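# Seat the kettle upright on its base

## Task

Stand the kettle upright on its base so that the base's stud sits inside the ring on the kettle's underside. It has to stay that way on its own: if the robot is still holding it in place at the end, it does not count.

## Robot and tools

Robot: one six-joint arm ending in a five-finger right hand. There is only one arm, so every command is for that arm alone. A reference page for the hand can be viewed with show_instructions. Knocking anything off the table fails the scene.

Frames. The scene frame has its origin on the table top straight below the arm's base. +z is up, and +y is to the left when facing along +x. Results report the hand point in this frame: position in metres, orientation as a quaternion wxyz, plus linear (m/s) and angular (rad/s) velocities. The hand point is fixed to the palm, 0.05 m in front of it, where the index pad meets the thumb tip in a pinch. Its own axes are: +z along the straightened fingers, +y out of the palm, and +x across the palm toward the little finger. Straight fingers extend 0.06 to 0.07 m past the point along +z. A bracket on the little-finger side of the wrist sticks 0.03 m further than the point along +y and 0.11 m across the palm, and it can collide with things.

The row. Every command uses a row of 14 numbers, each in [-1, 1], in this order: dx, dy, dz, rx, ry, rz, little, ring, middle, index, thumb_bend, thumb_turn, force_limit, speed.
- dx, dy, dz, rx, ry, rz are an offset, not a pose. They are expressed in the hand point's own axes and measured from the hand point's pose in the most recent result that shows it. Before any such result exists in the scene, and for a second or later call within one reply, they are measured from where the robot is when the action begins. A value of 1.0 means 0.6 m for dx, dy, dz and 180 degrees for rx, ry, rz. The three rotation numbers form one rotation vector. All zeros drives the hand back to that reference pose; it does not hold the hand still.
- The finger numbers are absolute targets for each motor. +1 is open or straight and -1 is fully curled. thumb_turn at +1 places the thumb beside the palm, and at -1 in front of it, facing the fingers. A pinch is roughly index -0.22, thumb_bend -0.75, thumb_turn -0.57. Turn the thumb before reaching the object. A whole-hand wrap around an object 0.035 to 0.08 m wide needs the thumb fully in front of the palm.
- force_limit is where a closing motor stops: linear from about 0 N at -1 to 10 N at +1 at the fingertip, or 15 N for the two thumb motors. It does not limit opening. speed runs from near zero at -1 to full at +1; at full speed a finger covers its whole travel in 0.6 s. For a gentle grip, close at speed -0.9 or below.

Tools.
- execute_actions {"actions": [...], "pictures": bool}. An empty list just reports the state. One action is {"rows": [[14 numbers], ...], "steps": n}. It takes up to 15 rows and up to 15 steps of 1/30 s each, with 15 as the default. Each row covers one step, and the final row repeats if there are fewer rows than steps. Each row is measured from the same reference pose, not from the row before. A wait is {"steps": n} with n up to 300, counted from the previous result, so your reply time uses some of them. A refused call does nothing.
- move {"target": row, "speed": m/s 0.002 to 0.5 (default 0.25, turning limited to twice that in rad/s), "stop_force": N 9 to 40, optional}. It runs a straight path toward the target offset, lasting 0.5 to 10 s; a longer path is cut off at 10 s. The hand numbers are sent at the start. The path does not avoid obstacles, and the hand may lag, stray or overshoot the speed, especially with the arm near full stretch. stop_force ends the path when the push against the direction of motion rises that far above its level before the move. It is measured along the line to the target in the hand point's starting axes, so it is unreliable on a move that rotates. Leave it out when backing off something you are pressing on. It is refused during the first 0.2 s of a scene.
- wait {"seconds": 0 to 10}: lets time pass without sending anything new.
- zoom_image {"camera", "region": [x0, y0, x1, y1]}: pixel box of at most 504 by 504 from the latest image of cam_head_left, cam_head_right, cam_high, cam_low or cam_wrist. Each image is 896x504.
- finished_scene {"scene": n}: ends and grades the scene. It cannot be undone.

Results. Results show the pose, velocities, Wrist force and Wrist torque along the hand's axes. Readings carry an offset of up to about 4 N and noise, and saturate near 50 N. They also show hand_measured, hand_stopped_by (moving, target, force, stalled, fault) and hand_load_n, all ordered like the hand numbers. A load that falls to near 0 means the grip was lost. A "Hand target" line gives where the controller is now steering. "pose unreachable" or HELD marks steps that a clearance check changed or blocked. A move adds a "move:" line: done, contact (stopped by stop_force), held, off_target, moving or fault, plus limits such as paced (clipped) or held, and the distance to target.

Motion limits. Each step, the commanded pose is clipped to within 100 mm and 16 degrees of the measured one. Position is favoured over orientation. Commands lag about 0.17 s. After an action the arm continues only to the last clipped pose, so check where it ended and send the remainder.

Avoid. Contact forces of 150 N on any part of the arm, or joint torque at its limit, stop the arm for 10 s. The wrist joints are limited to 24.6 N m, and that includes a held object's weight. The arm is stiff, so aiming even slightly past a firm surface can trigger a fault; approach slowly. Holding loads heats the motors: a warning appears from 70 °C, and at 85 °C the brakes lock for minutes. Time counts, including reply time, so keep replies short.

Each tool is called after "Request:" as name(argument=value, ...), one argument or row to a line, values as JSON.

Reference images:

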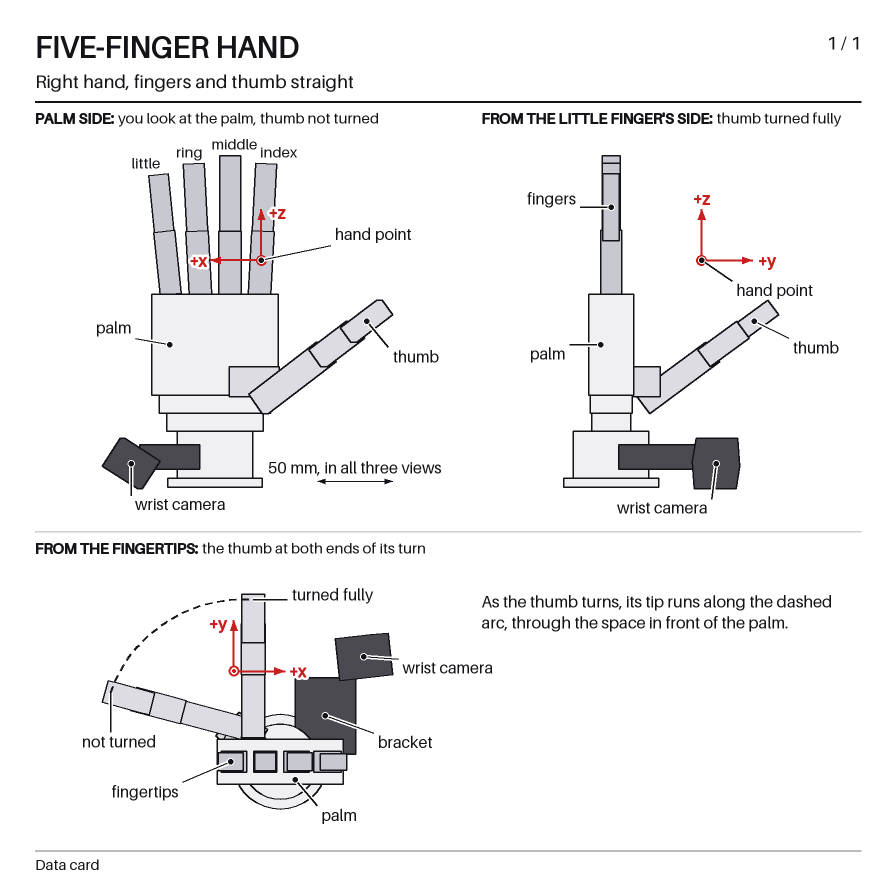

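## Session

I'll start by looking at the current state.

Request:
execute_actions(
  actions=[],
)

Scene clock: 0.00 s of 4800.00 s.
end_effector_position=(+0.4733, -0.3213, +0.3022) hand_measured=(+1.000, +1.000, +1.000, +1.000, +1.000, +1.000) hand_load_n=(+0.0, +0.0, +0.0, +0.0, +0.0, +0.0) hand_stopped_by=(target, target, target, target, target, target) hand_force_limit=0.00 hand_speed=-0.80 end_effector_quat_wxyz=(+0.262, -0.298, +0.875, -0.277) end_effector_velocity=(+0.000, +0.000, -0.001) end_effector_angular_velocity=(-0.000, +0.001, +0.001)
Joint positions: [-1.093 -0.654  1.673  0.191  0.645 -2.964]
Joint velocities: [ 0.002 -0.     0.    -0.     0.001 -0.   ]
Wrist force (N, on the end effector, along its own x y z axes, offset not removed): no reading
Wrist torque (N m, same axes, about the end effector's origin, offset not removed): no reading
Hand target: +0.473, -0.321, +0.302; +0.262, -0.298, +0.875, -0.277

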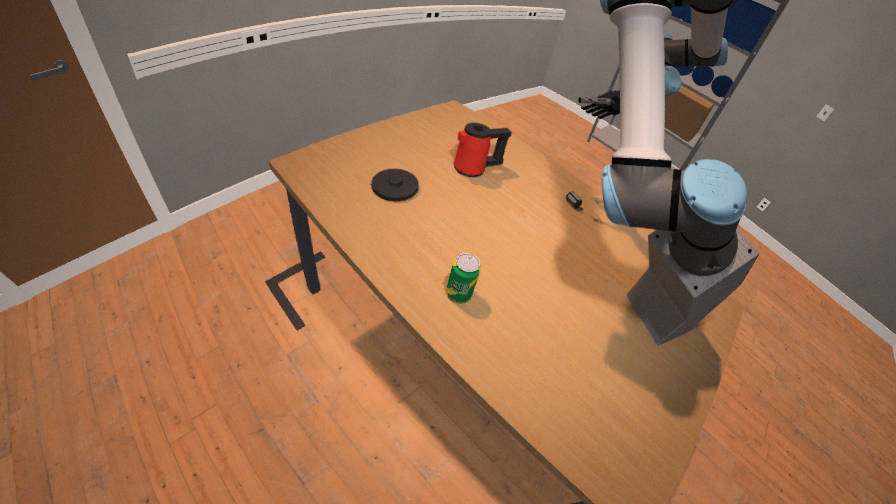

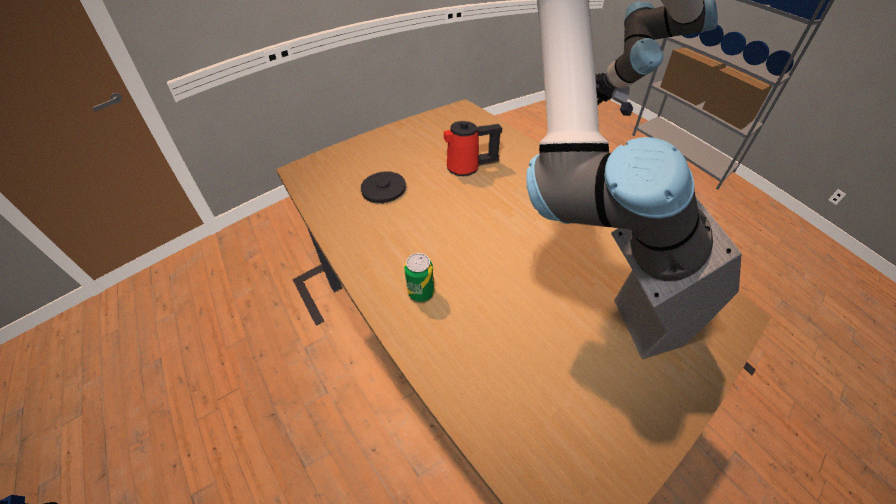

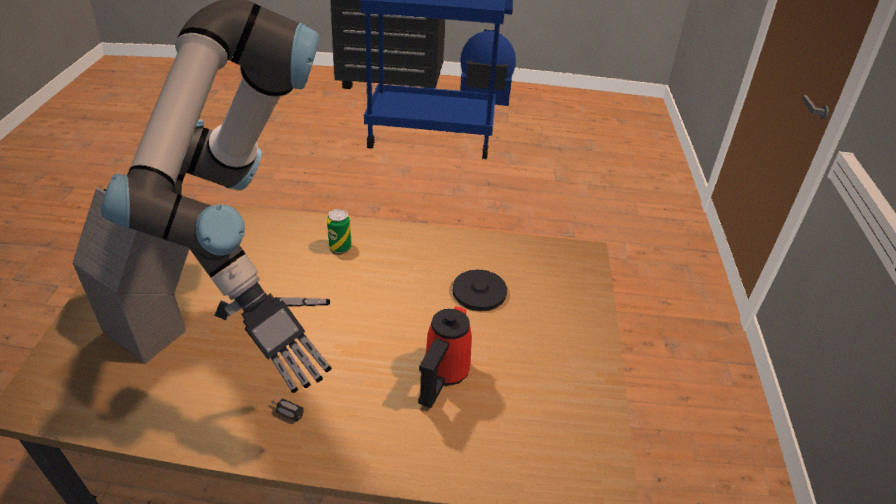

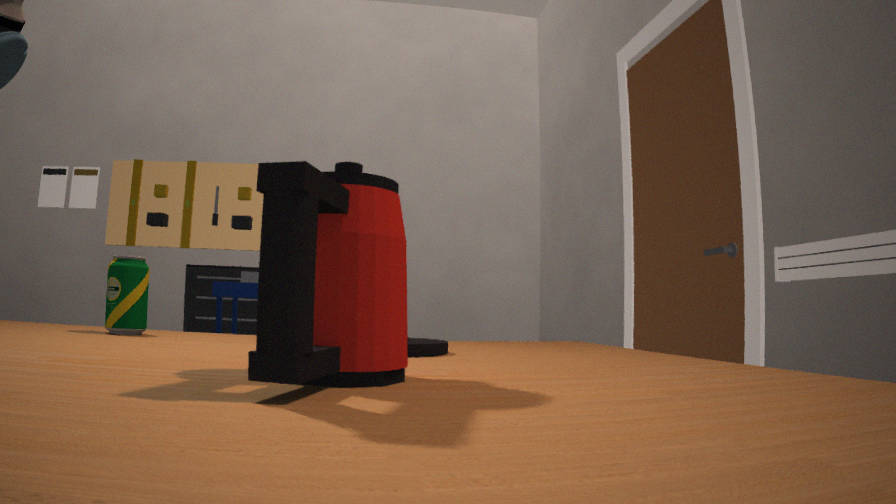

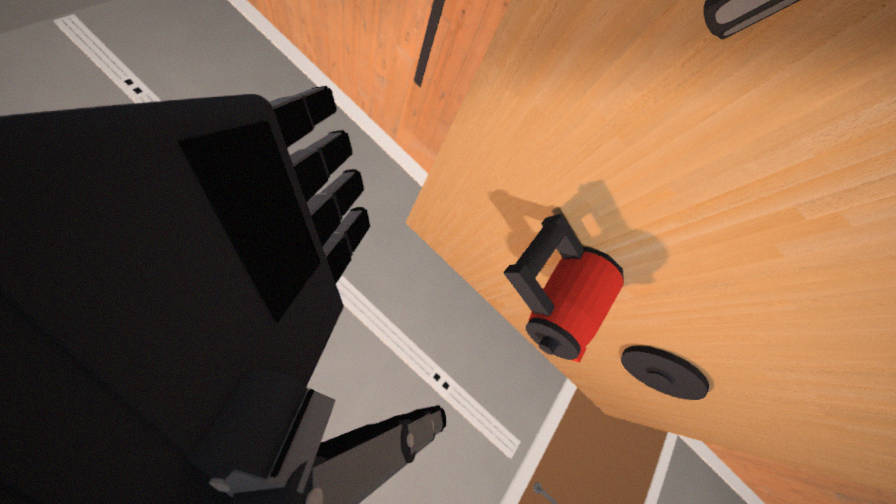

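Request:
zoom_image(
  camera="cam_high",
  region=[360, 240, 600, 460],
)

Request:
zoom_image(
  camera="cam_head_left",
  region=[350, 90, 630, 250],
)

Request:
zoom_image(
  camera="cam_low",
  region=[200, 130, 500, 430],
)

Region (360, 240, 600, 460) of cam_high's 896x504 image, scaled by 2.100, with more detail than that image has; it fills the top 462 rows of this view, and the rest is white.

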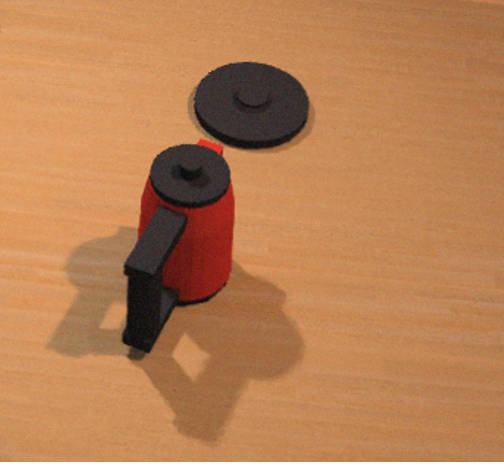

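Region (350, 90, 630, 250) of cam_head_left's 896x504 image, scaled by 1.800, with more detail than that image has; it fills the top 288 rows of this view, and the rest is white.

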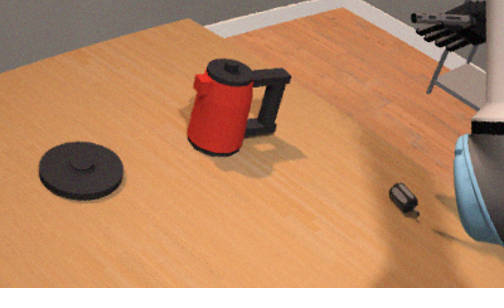

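Region (200, 130, 500, 430) of cam_low's 896x504 image, scaled by 1.680, with more detail than that image has.

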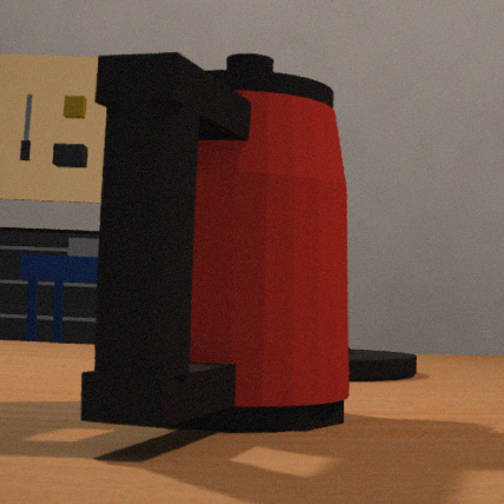

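Request:
move(
  target=[-0.2215, 0.1842, 0.2595, -0.0187, -0.2331, 0.2727, 1, 1, 1, 1, 0.2, -1, 0.0, 0.5],
  speed=0.3,
)

Scene clock: 111.10 s of 4800.00 s.
end_effector_position=(+0.6197, -0.2096, +0.1600) hand_measured=(+1.000, +1.000, +1.000, +1.000, +0.200, -1.000) hand_load_n=(+0.0, +0.0, +0.0, +0.0, +0.0, +0.0) hand_stopped_by=(target, target, target, target, target, target) hand_force_limit=0.00 hand_speed=0.50 end_effector_quat_wxyz=(+0.629, +0.000, +0.778, +0.000) end_effector_velocity=(+0.001, -0.001, -0.001) end_effector_angular_velocity=(+0.003, -0.011, -0.002)
Joint positions: [-0.561 -0.383  1.898 -1.659  0.865 -0.863]
Joint velocities: [ 0.006  0.007 -0.006 -0.011  0.015  0.008]
Wrist force (N, on the end effector, along its own x y z axes, offset not removed): [0.7 0.3 3.0]
Wrist torque (N m, same axes, about the end effector's origin, offset not removed): [-0.35 -0.30 -0.01]
Hand target: +0.620, -0.210, +0.160; +0.629, +0.000, +0.777, +0.000
Off the commanded pose: 0.000 m, 0 deg.
After step 90, 105.63 s passed at rest.
move: done

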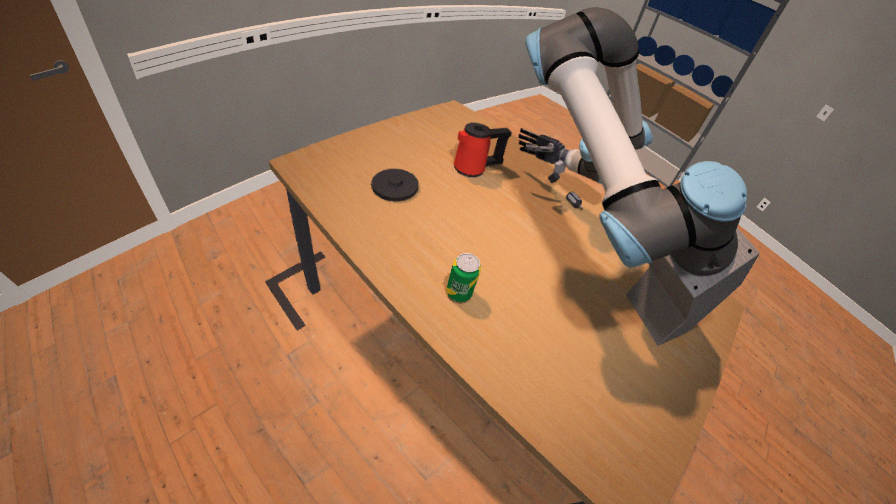

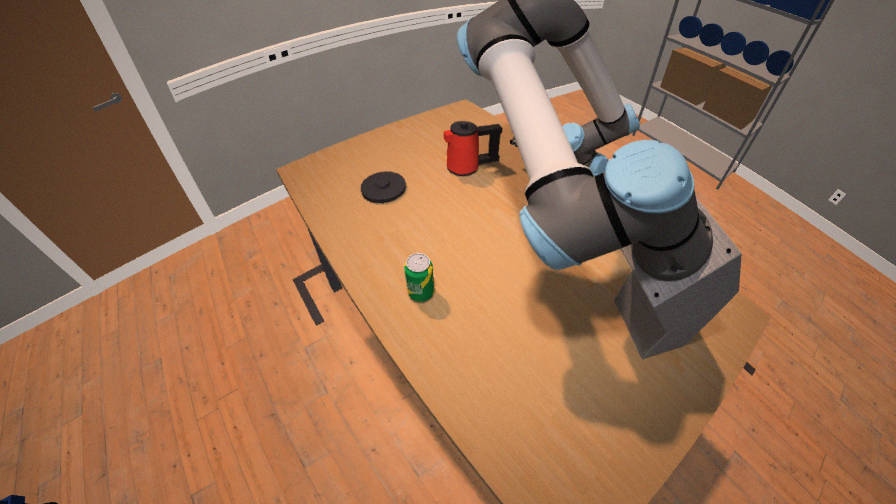

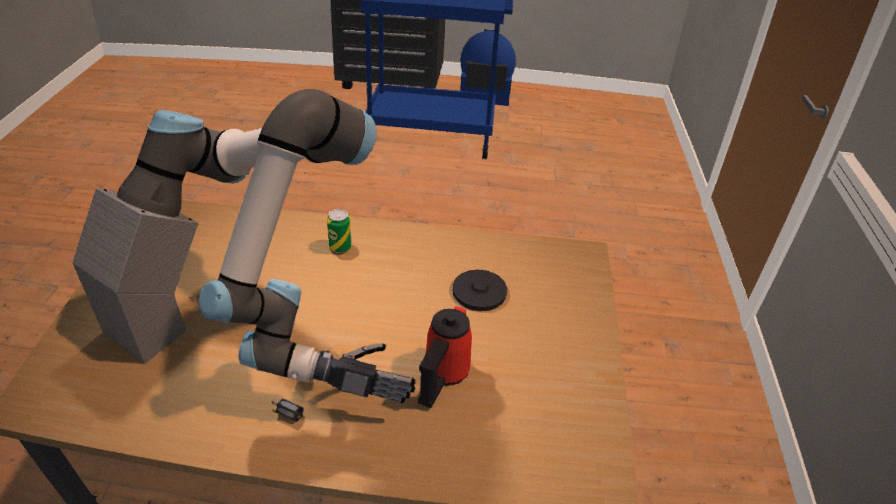

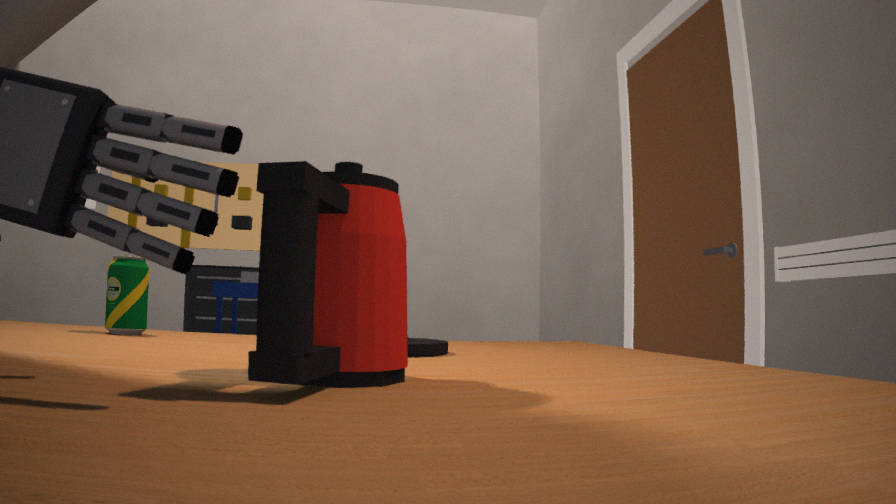

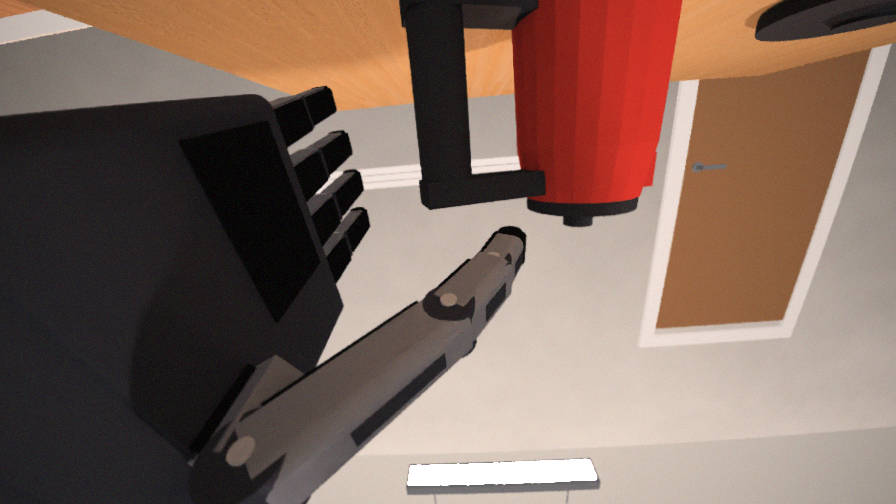

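Request:
zoom_image(
  camera="cam_high",
  region=[320, 290, 500, 430],
)

Request:
zoom_image(
  camera="cam_head_left",
  region=[440, 100, 600, 220],
)

Region (320, 290, 500, 430) of cam_high's 896x504 image, scaled by 2.800, with more detail than that image has.

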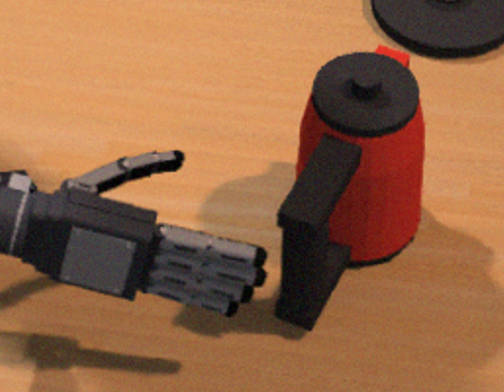

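Region (440, 100, 600, 220) of cam_head_left's 896x504 image, scaled by 3.150, with more detail than that image has; it fills the top 378 rows of this view, and the rest is white.

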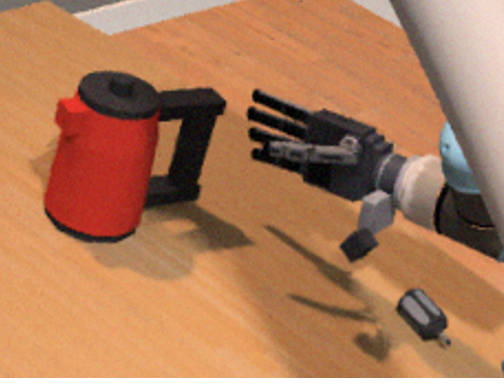

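Request:
move(
  target=[0.0757, 0.0243, 0.0847, 0, 0, 0, 1, 1, 1, 1, -0.1, -1, 0.0, 0.5],
  speed=0.15,
)

Scene clock: 137.03 s of 4800.00 s.
end_effector_position=(+0.6599, -0.1950, +0.1050) hand_measured=(+1.000, +1.000, +1.000, +1.000, -0.100, -1.000) hand_load_n=(+0.0, +0.0, +0.0, +0.0, +0.0, +0.0) hand_stopped_by=(target, target, target, target, target, target) hand_force_limit=0.00 hand_speed=0.50 end_effector_quat_wxyz=(+0.629, +0.000, +0.778, +0.000) end_effector_velocity=(+0.001, +0.000, -0.002) end_effector_angular_velocity=(+0.001, +0.001, +0.000)
Joint positions: [-0.422 -0.318  1.755 -1.566  1.003 -0.887]
Joint velocities: [ 0.003  0.002 -0.004  0.003  0.002 -0.   ]
Wrist force (N, on the end effector, along its own x y z axes, offset not removed): [2.2 -1.3 2.5]
Wrist torque (N m, same axes, about the end effector's origin, offset not removed): [-0.48 -0.40 -0.06]
Hand target: +0.660, -0.195, +0.105; +0.629, +0.000, +0.778, +0.000
Off the commanded pose: 0.000 m, 0 deg.
After step 90, 21.97 s passed at rest.
move: done

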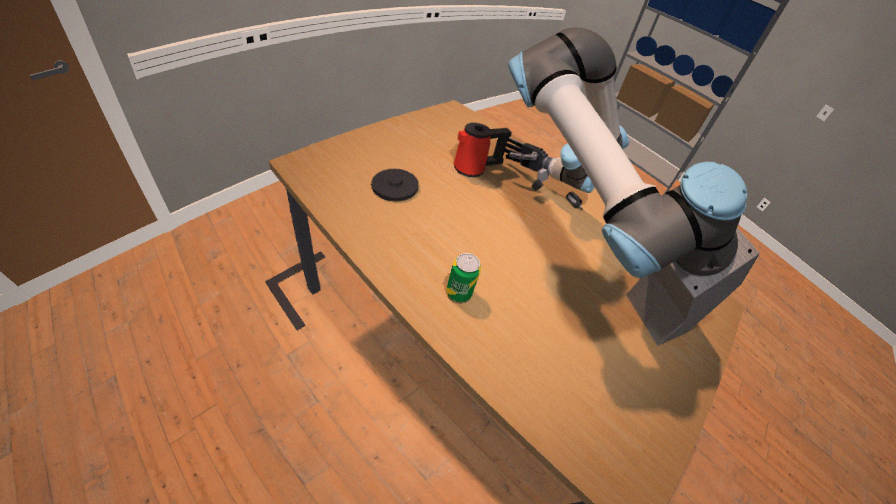

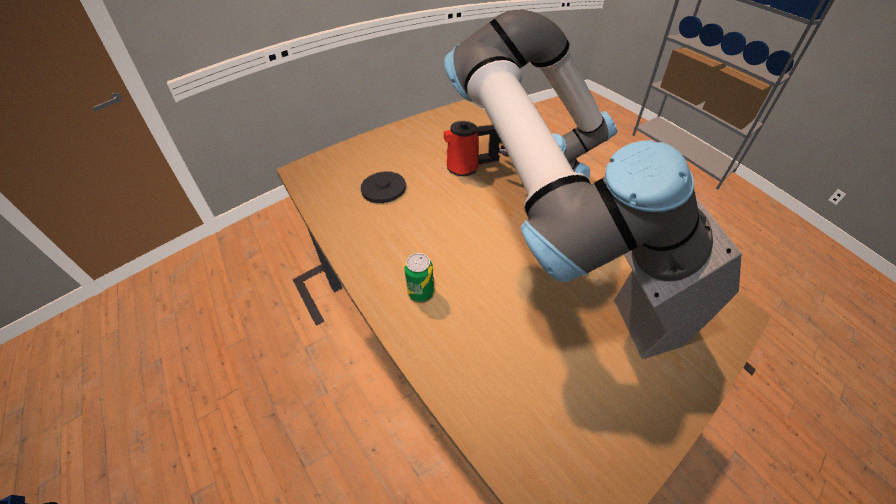

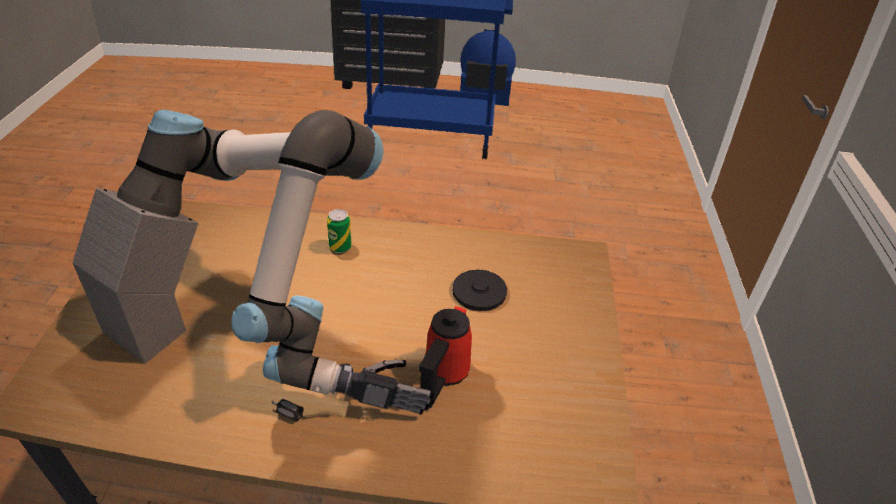

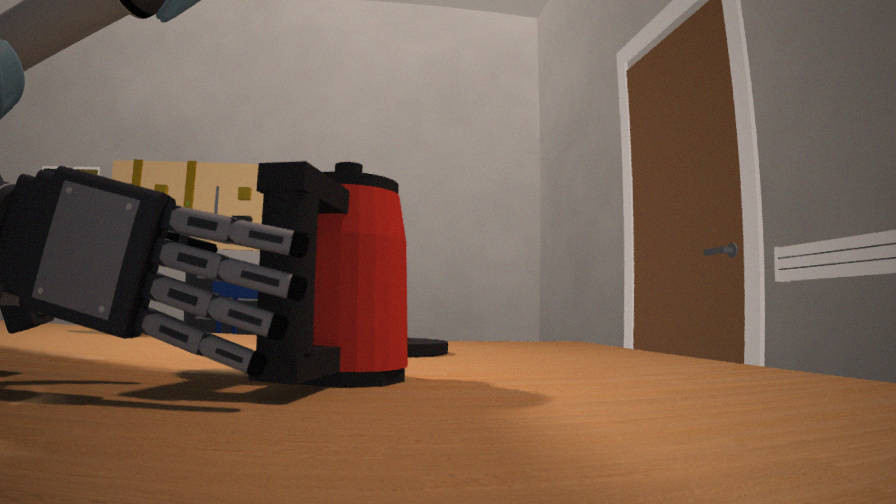

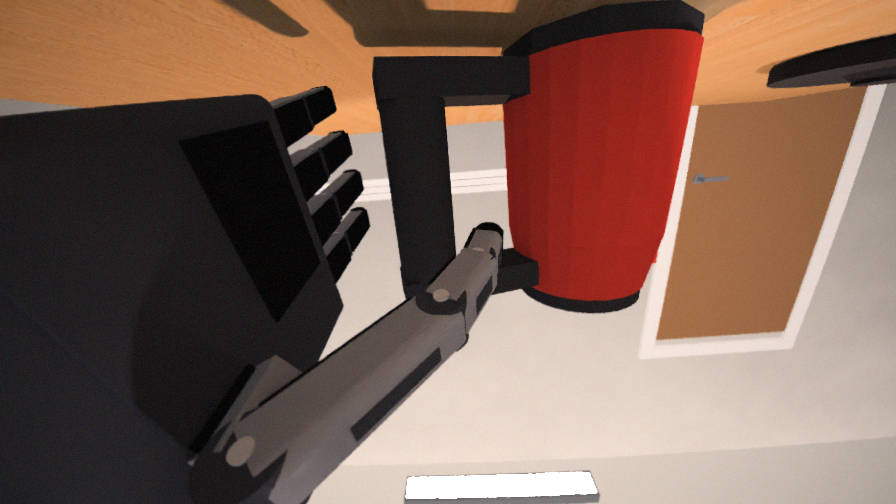

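Request:
move(
  target=[-0.0295, 0.0033, 0.1385, 0, 0, 0, 1, 1, 1, 1, -0.1, -1, 0.0, 0.5],
  speed=0.08,
)

Scene clock: 145.13 s of 4800.00 s.
end_effector_position=(+0.7447, -0.1932, +0.1050) hand_measured=(+1.000, +1.000, +1.000, +1.000, -0.100, -1.000) hand_load_n=(+0.0, +0.0, +0.0, +0.0, +0.0, +0.0) hand_stopped_by=(target, target, target, target, target, target) hand_force_limit=0.00 hand_speed=0.50 end_effector_quat_wxyz=(+0.629, +0.000, +0.778, +0.000) end_effector_velocity=(+0.002, -0.002, +0.001) end_effector_angular_velocity=(-0.001, -0.002, -0.003)
Joint positions: [-0.355 -0.327  1.541 -1.339  1.069 -0.896]
Joint velocities: [-0.001  0.001 -0.005  0.005  0.003 -0.001]
Wrist force (N, on the end effector, along its own x y z axes, offset not removed): [0.6 -1.4 0.6]
Wrist torque (N m, same axes, about the end effector's origin, offset not removed): [-0.48 -0.01 -0.13]
Hand target: +0.745, -0.193, +0.105; +0.629, +0.000, +0.778, +0.000
Off the commanded pose: 0.000 m, 0 deg.
After step 90, 3.63 s passed at rest.
move: done

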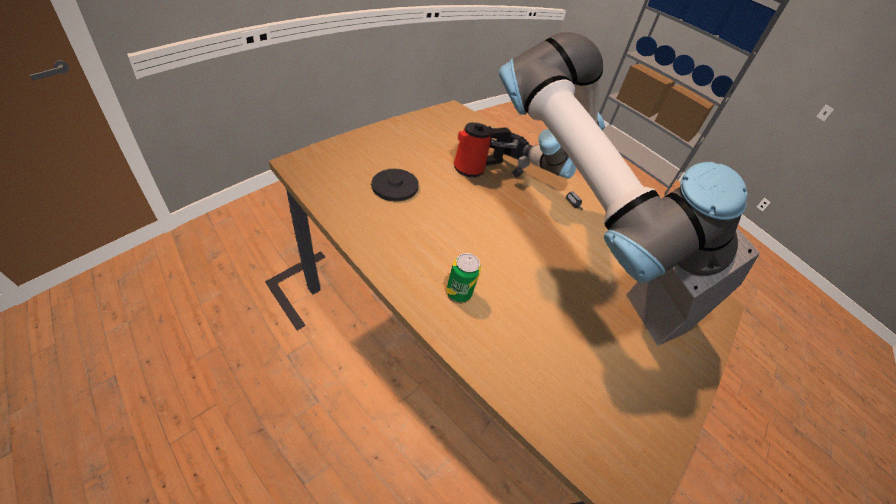

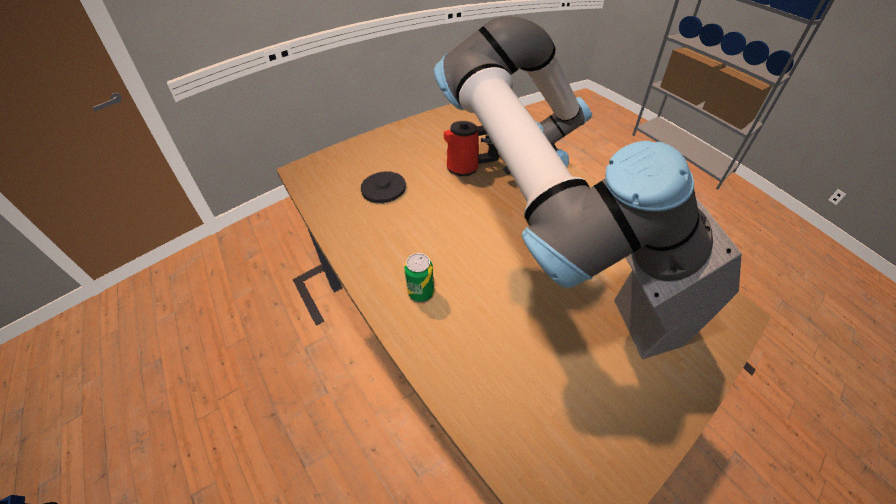

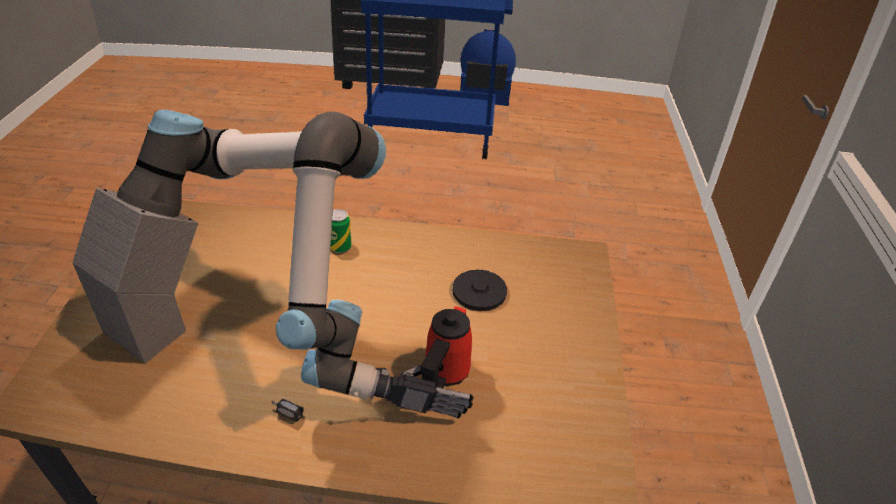

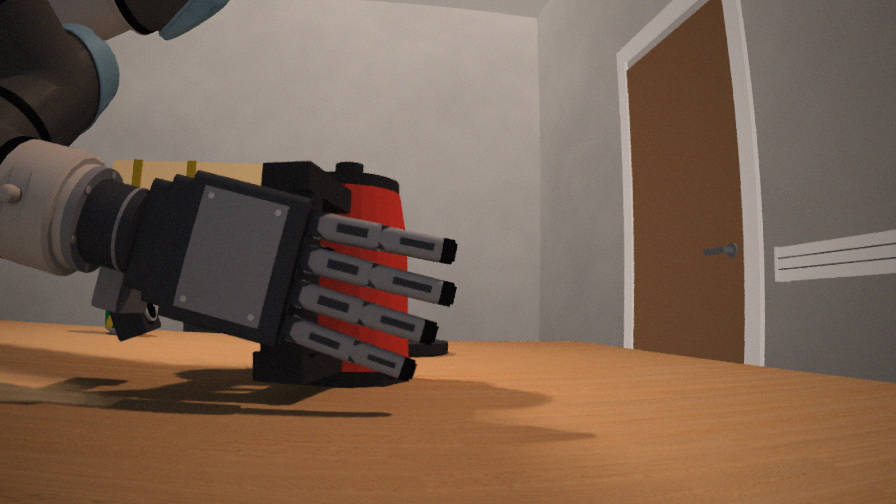

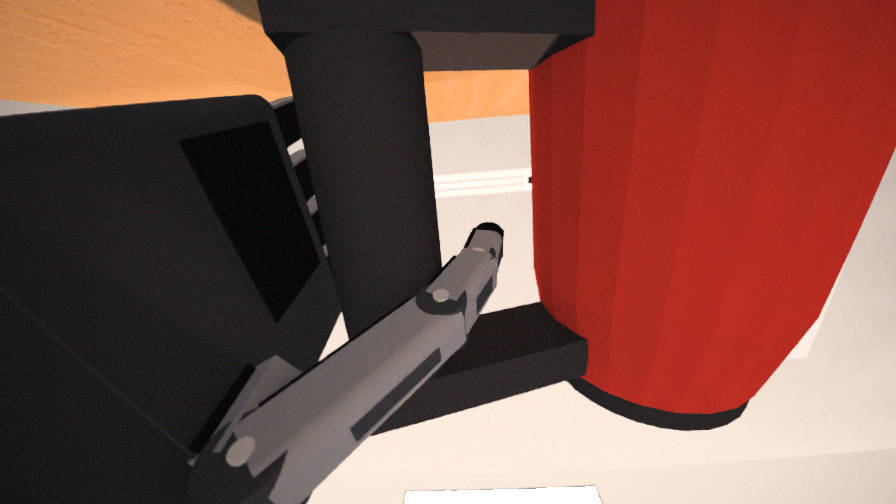

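Request:
move(
  target=[-0.0035, 0.0117, 0.0163, 0, 0, 0, -1, -1, -1, -1, 0.05, -1, 0.6, -0.5],
  speed=0.03,
)

Scene clock: 158.27 s of 4800.00 s.
end_effector_position=(+0.7547, -0.1861, +0.1050) hand_measured=(-0.718, -0.792, -0.652, -0.894, +0.054, -1.000) hand_load_n=(+3.0, +10.0, +9.0, +10.5, +5.5, -0.5) hand_stopped_by=(force, force, force, force, target, target) hand_force_limit=0.60 hand_speed=-0.50 end_effector_quat_wxyz=(+0.629, +0.000, +0.778, +0.000) end_effector_velocity=(+0.000, -0.000, +0.000) end_effector_angular_velocity=(-0.000, -0.001, -0.001)
Joint positions: [-0.34  -0.335  1.524 -1.313  1.084 -0.898]
Joint velocities: [-0.    -0.     0.     0.     0.001  0.   ]
Wrist force (N, on the end effector, along its own x y z axes, offset not removed): [1.5 -1.1 2.3]
Wrist torque (N m, same axes, about the end effector's origin, offset not removed): [-0.33 -0.62 -0.03]
Hand target: +0.755, -0.186, +0.105; +0.629, +0.000, +0.778, +0.000
Off the commanded pose: 0.000 m, 0 deg.
After step 90, 7.57 s passed at rest.
move: done

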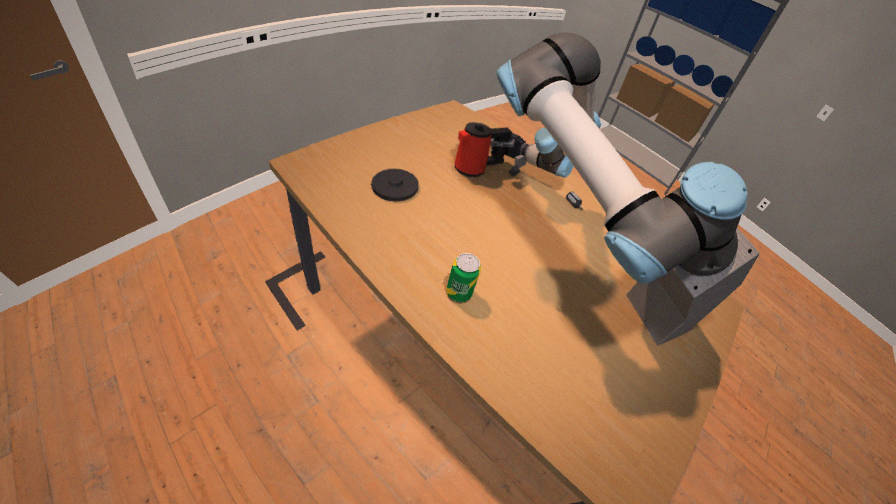

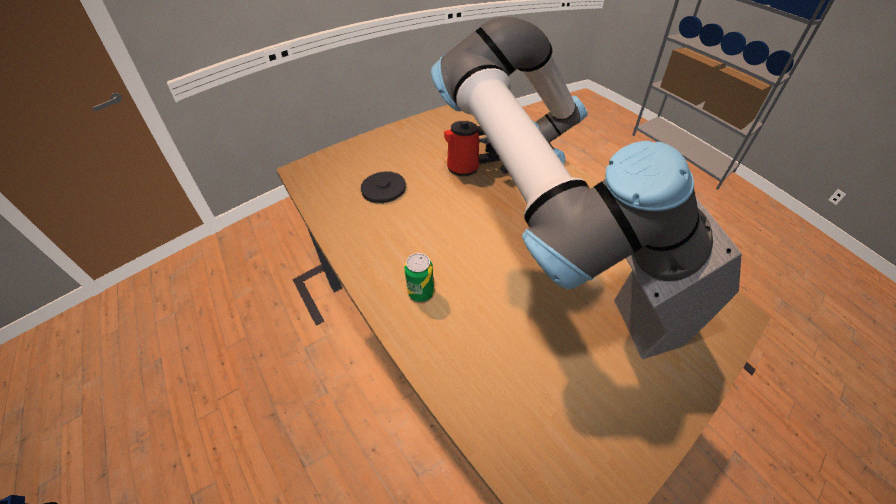

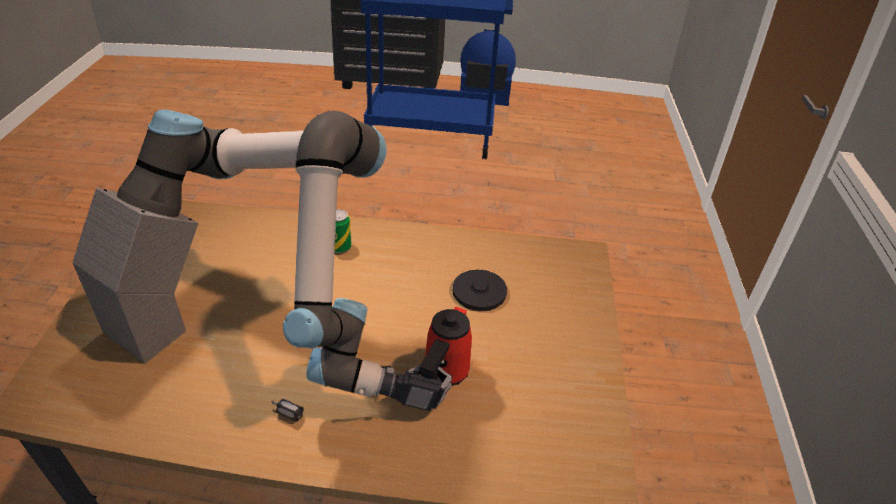

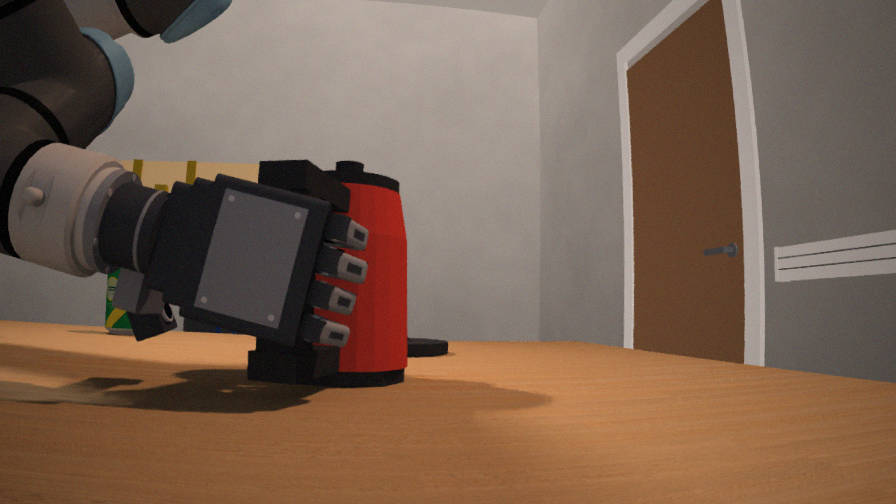

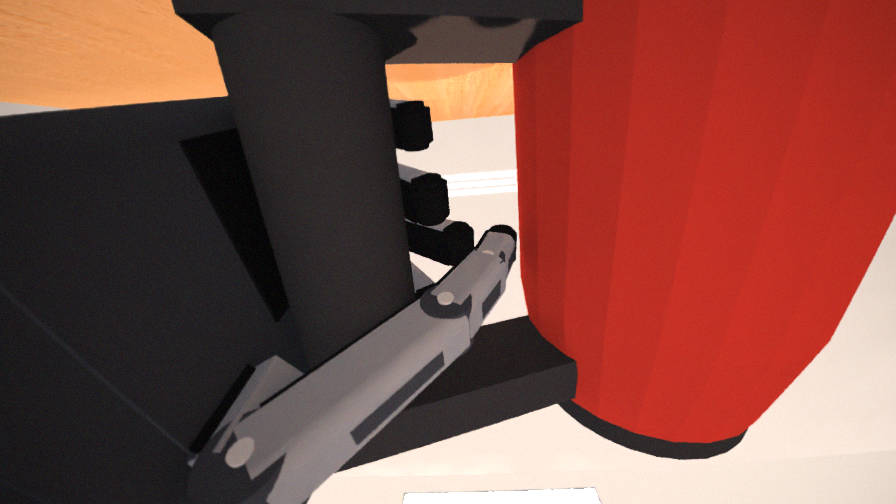

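Request:
execute_actions(
  actions=[
    {"rows": [[0,0,0,0,0,0,-0.98,-0.98,-0.98,-0.98,-0.6,-1,1.0,-0.6]], "steps": 15},
  ],
  pictures=false,
)

Scene clock: 162.73 s of 4800.00 s.
end_effector_position=(+0.7547, -0.1862, +0.1050) hand_measured=(-0.748, -0.796, -0.662, -0.894, -0.008, -1.000) hand_load_n=(+11.5, +9.0, +12.0, +9.5, +14.0, +1.0) hand_stopped_by=(force, force, force, force, force, target) hand_force_limit=1.00 hand_speed=-0.60 end_effector_quat_wxyz=(+0.629, +0.000, +0.778, +0.000) end_effector_velocity=(-0.000, -0.000, +0.000) end_effector_angular_velocity=(-0.000, -0.000, -0.000)
Joint positions: [-0.34  -0.335  1.524 -1.313  1.084 -0.898]
Joint velocities: [-0.001  0.     0.     0.    -0.    -0.   ]
Wrist force (N, on the end effector, along its own x y z axes, offset not removed): [-0.2 -1.1 2.0]
Wrist torque (N m, same axes, about the end effector's origin, offset not removed): [-0.70 -0.93 0.40]
Hand target: +0.755, -0.186, +0.105; +0.629, +0.000, +0.778, +0.000
Off the commanded pose: 0.000 m, 0 deg.
Steps of this call (steps 1 to 90: nothing new was sent; then 0.97 s passed at rest; steps 91 to 105: all 15 steps of this action). Readings (end_effector_position | what the end effector reports):
91: (+0.7547, -0.1862, +0.1050) | hand_measured=(-0.718, -0.792, -0.652, -0.894, +0.054, -1.000) hand_load_n=(+3.0, +10.0, +9.0, +10.5, +5.5, +0.0) hand_stopped_by=(moving, moving, moving, force, moving, target) hand_force_limit=1.00 hand_speed=-0.60
92: (+0.7547, -0.1862, +0.1050) | hand_measured=(-0.718, -0.792, -0.652, -0.894, +0.054, -1.000) hand_load_n=(+3.0, +10.0, +9.0, +10.5, +5.5, +0.0) hand_stopped_by=(moving, moving, moving, force, moving, target) hand_force_limit=1.00 hand_speed=-0.60
94: (+0.7547, -0.1862, +0.1050) | hand_measured=(-0.736, -0.796, -0.662, -0.894, +0.046, -1.000) hand_load_n=(+8.5, +10.5, +12.0, +10.0, +7.5, +0.0) hand_stopped_by=(moving, force, force, force, moving, target) hand_force_limit=1.00 hand_speed=-0.60
98: (+0.7547, -0.1862, +0.1050) | hand_measured=(-0.748, -0.796, -0.662, -0.894, -0.004, -1.000) hand_load_n=(+11.5, +9.0, +11.5, +9.5, +13.5, +1.0) hand_stopped_by=(force, force, force, force, moving, target) hand_force_limit=1.00 hand_speed=-0.60
105: the state above

Request:
move(
  target=[-0.0978, 0, -0.0208, 0, 0, 0, -0.98, -0.98, -0.98, -0.98, -0.6, -1, 1.0, -0.6],
  speed=0.07,
)

Scene clock: 165.77 s of 4800.00 s.
end_effector_position=(+0.7548, -0.1863, +0.1649) hand_measured=(-0.748, -0.796, -0.662, -0.894, -0.008, -1.000) hand_load_n=(+0.0, +2.0, +12.5, +11.0, +14.0, +1.5) hand_stopped_by=(force, force, force, force, force, target) hand_force_limit=1.00 hand_speed=-0.60 end_effector_quat_wxyz=(+0.629, +0.000, +0.778, +0.000) end_effector_velocity=(-0.000, -0.001, +0.002) end_effector_angular_velocity=(-0.001, -0.001, -0.001)
Joint positions: [-0.409 -0.442  1.606 -1.292  1.015 -0.889]
Joint velocities: [-0.004 -0.002  0.002  0.    -0.002  0.   ]
Wrist force (N, on the end effector, along its own x y z axes, offset not removed): [6.2 -1.1 4.6]
Wrist torque (N m, same axes, about the end effector's origin, offset not removed): [-0.39 -0.44 -0.44]
Hand target: +0.755, -0.186, +0.165; +0.629, +0.000, +0.778, +0.000
Off the commanded pose: 0.000 m, 0 deg.
move: done

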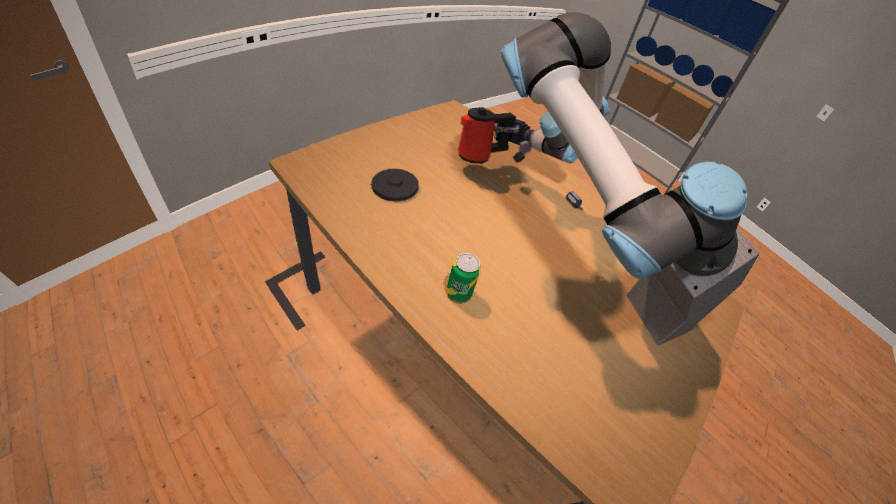

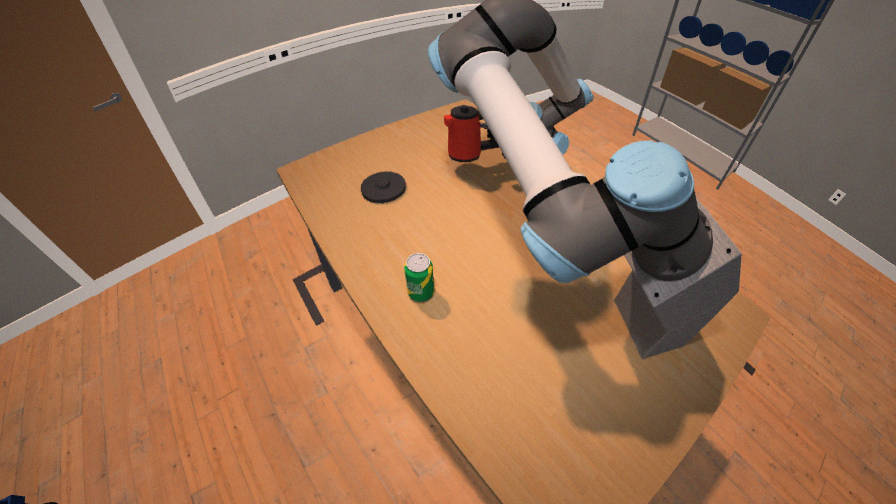

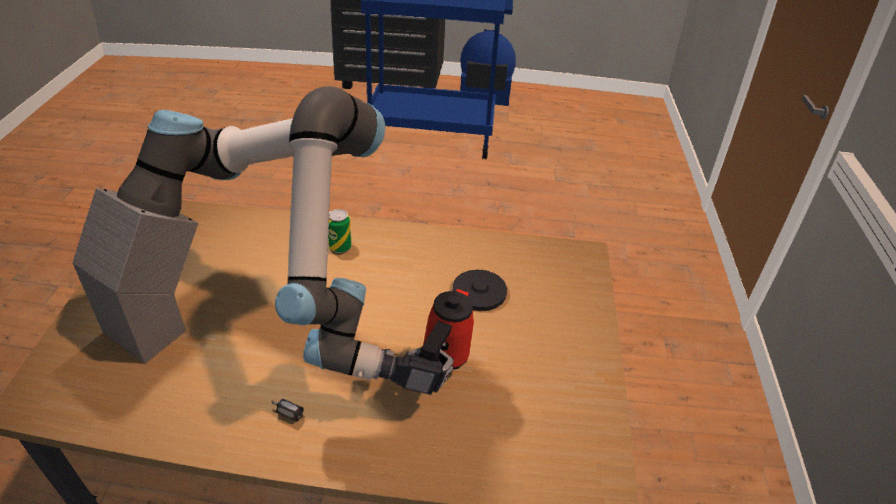

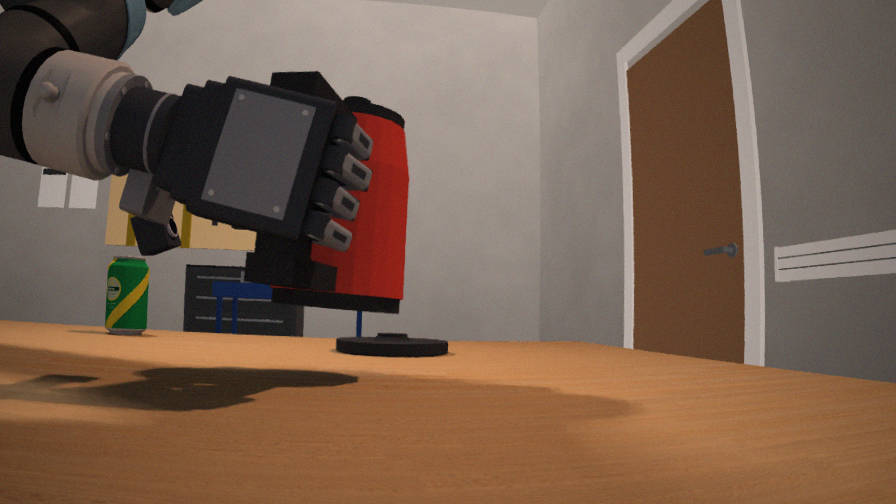

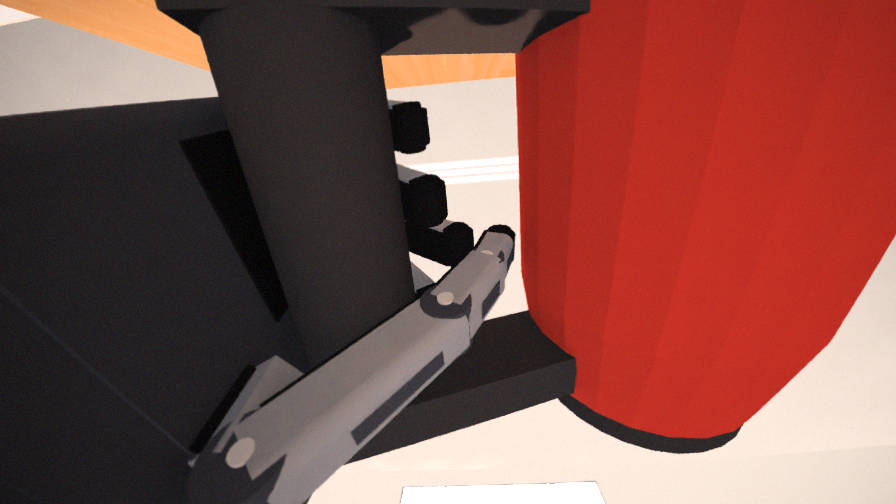

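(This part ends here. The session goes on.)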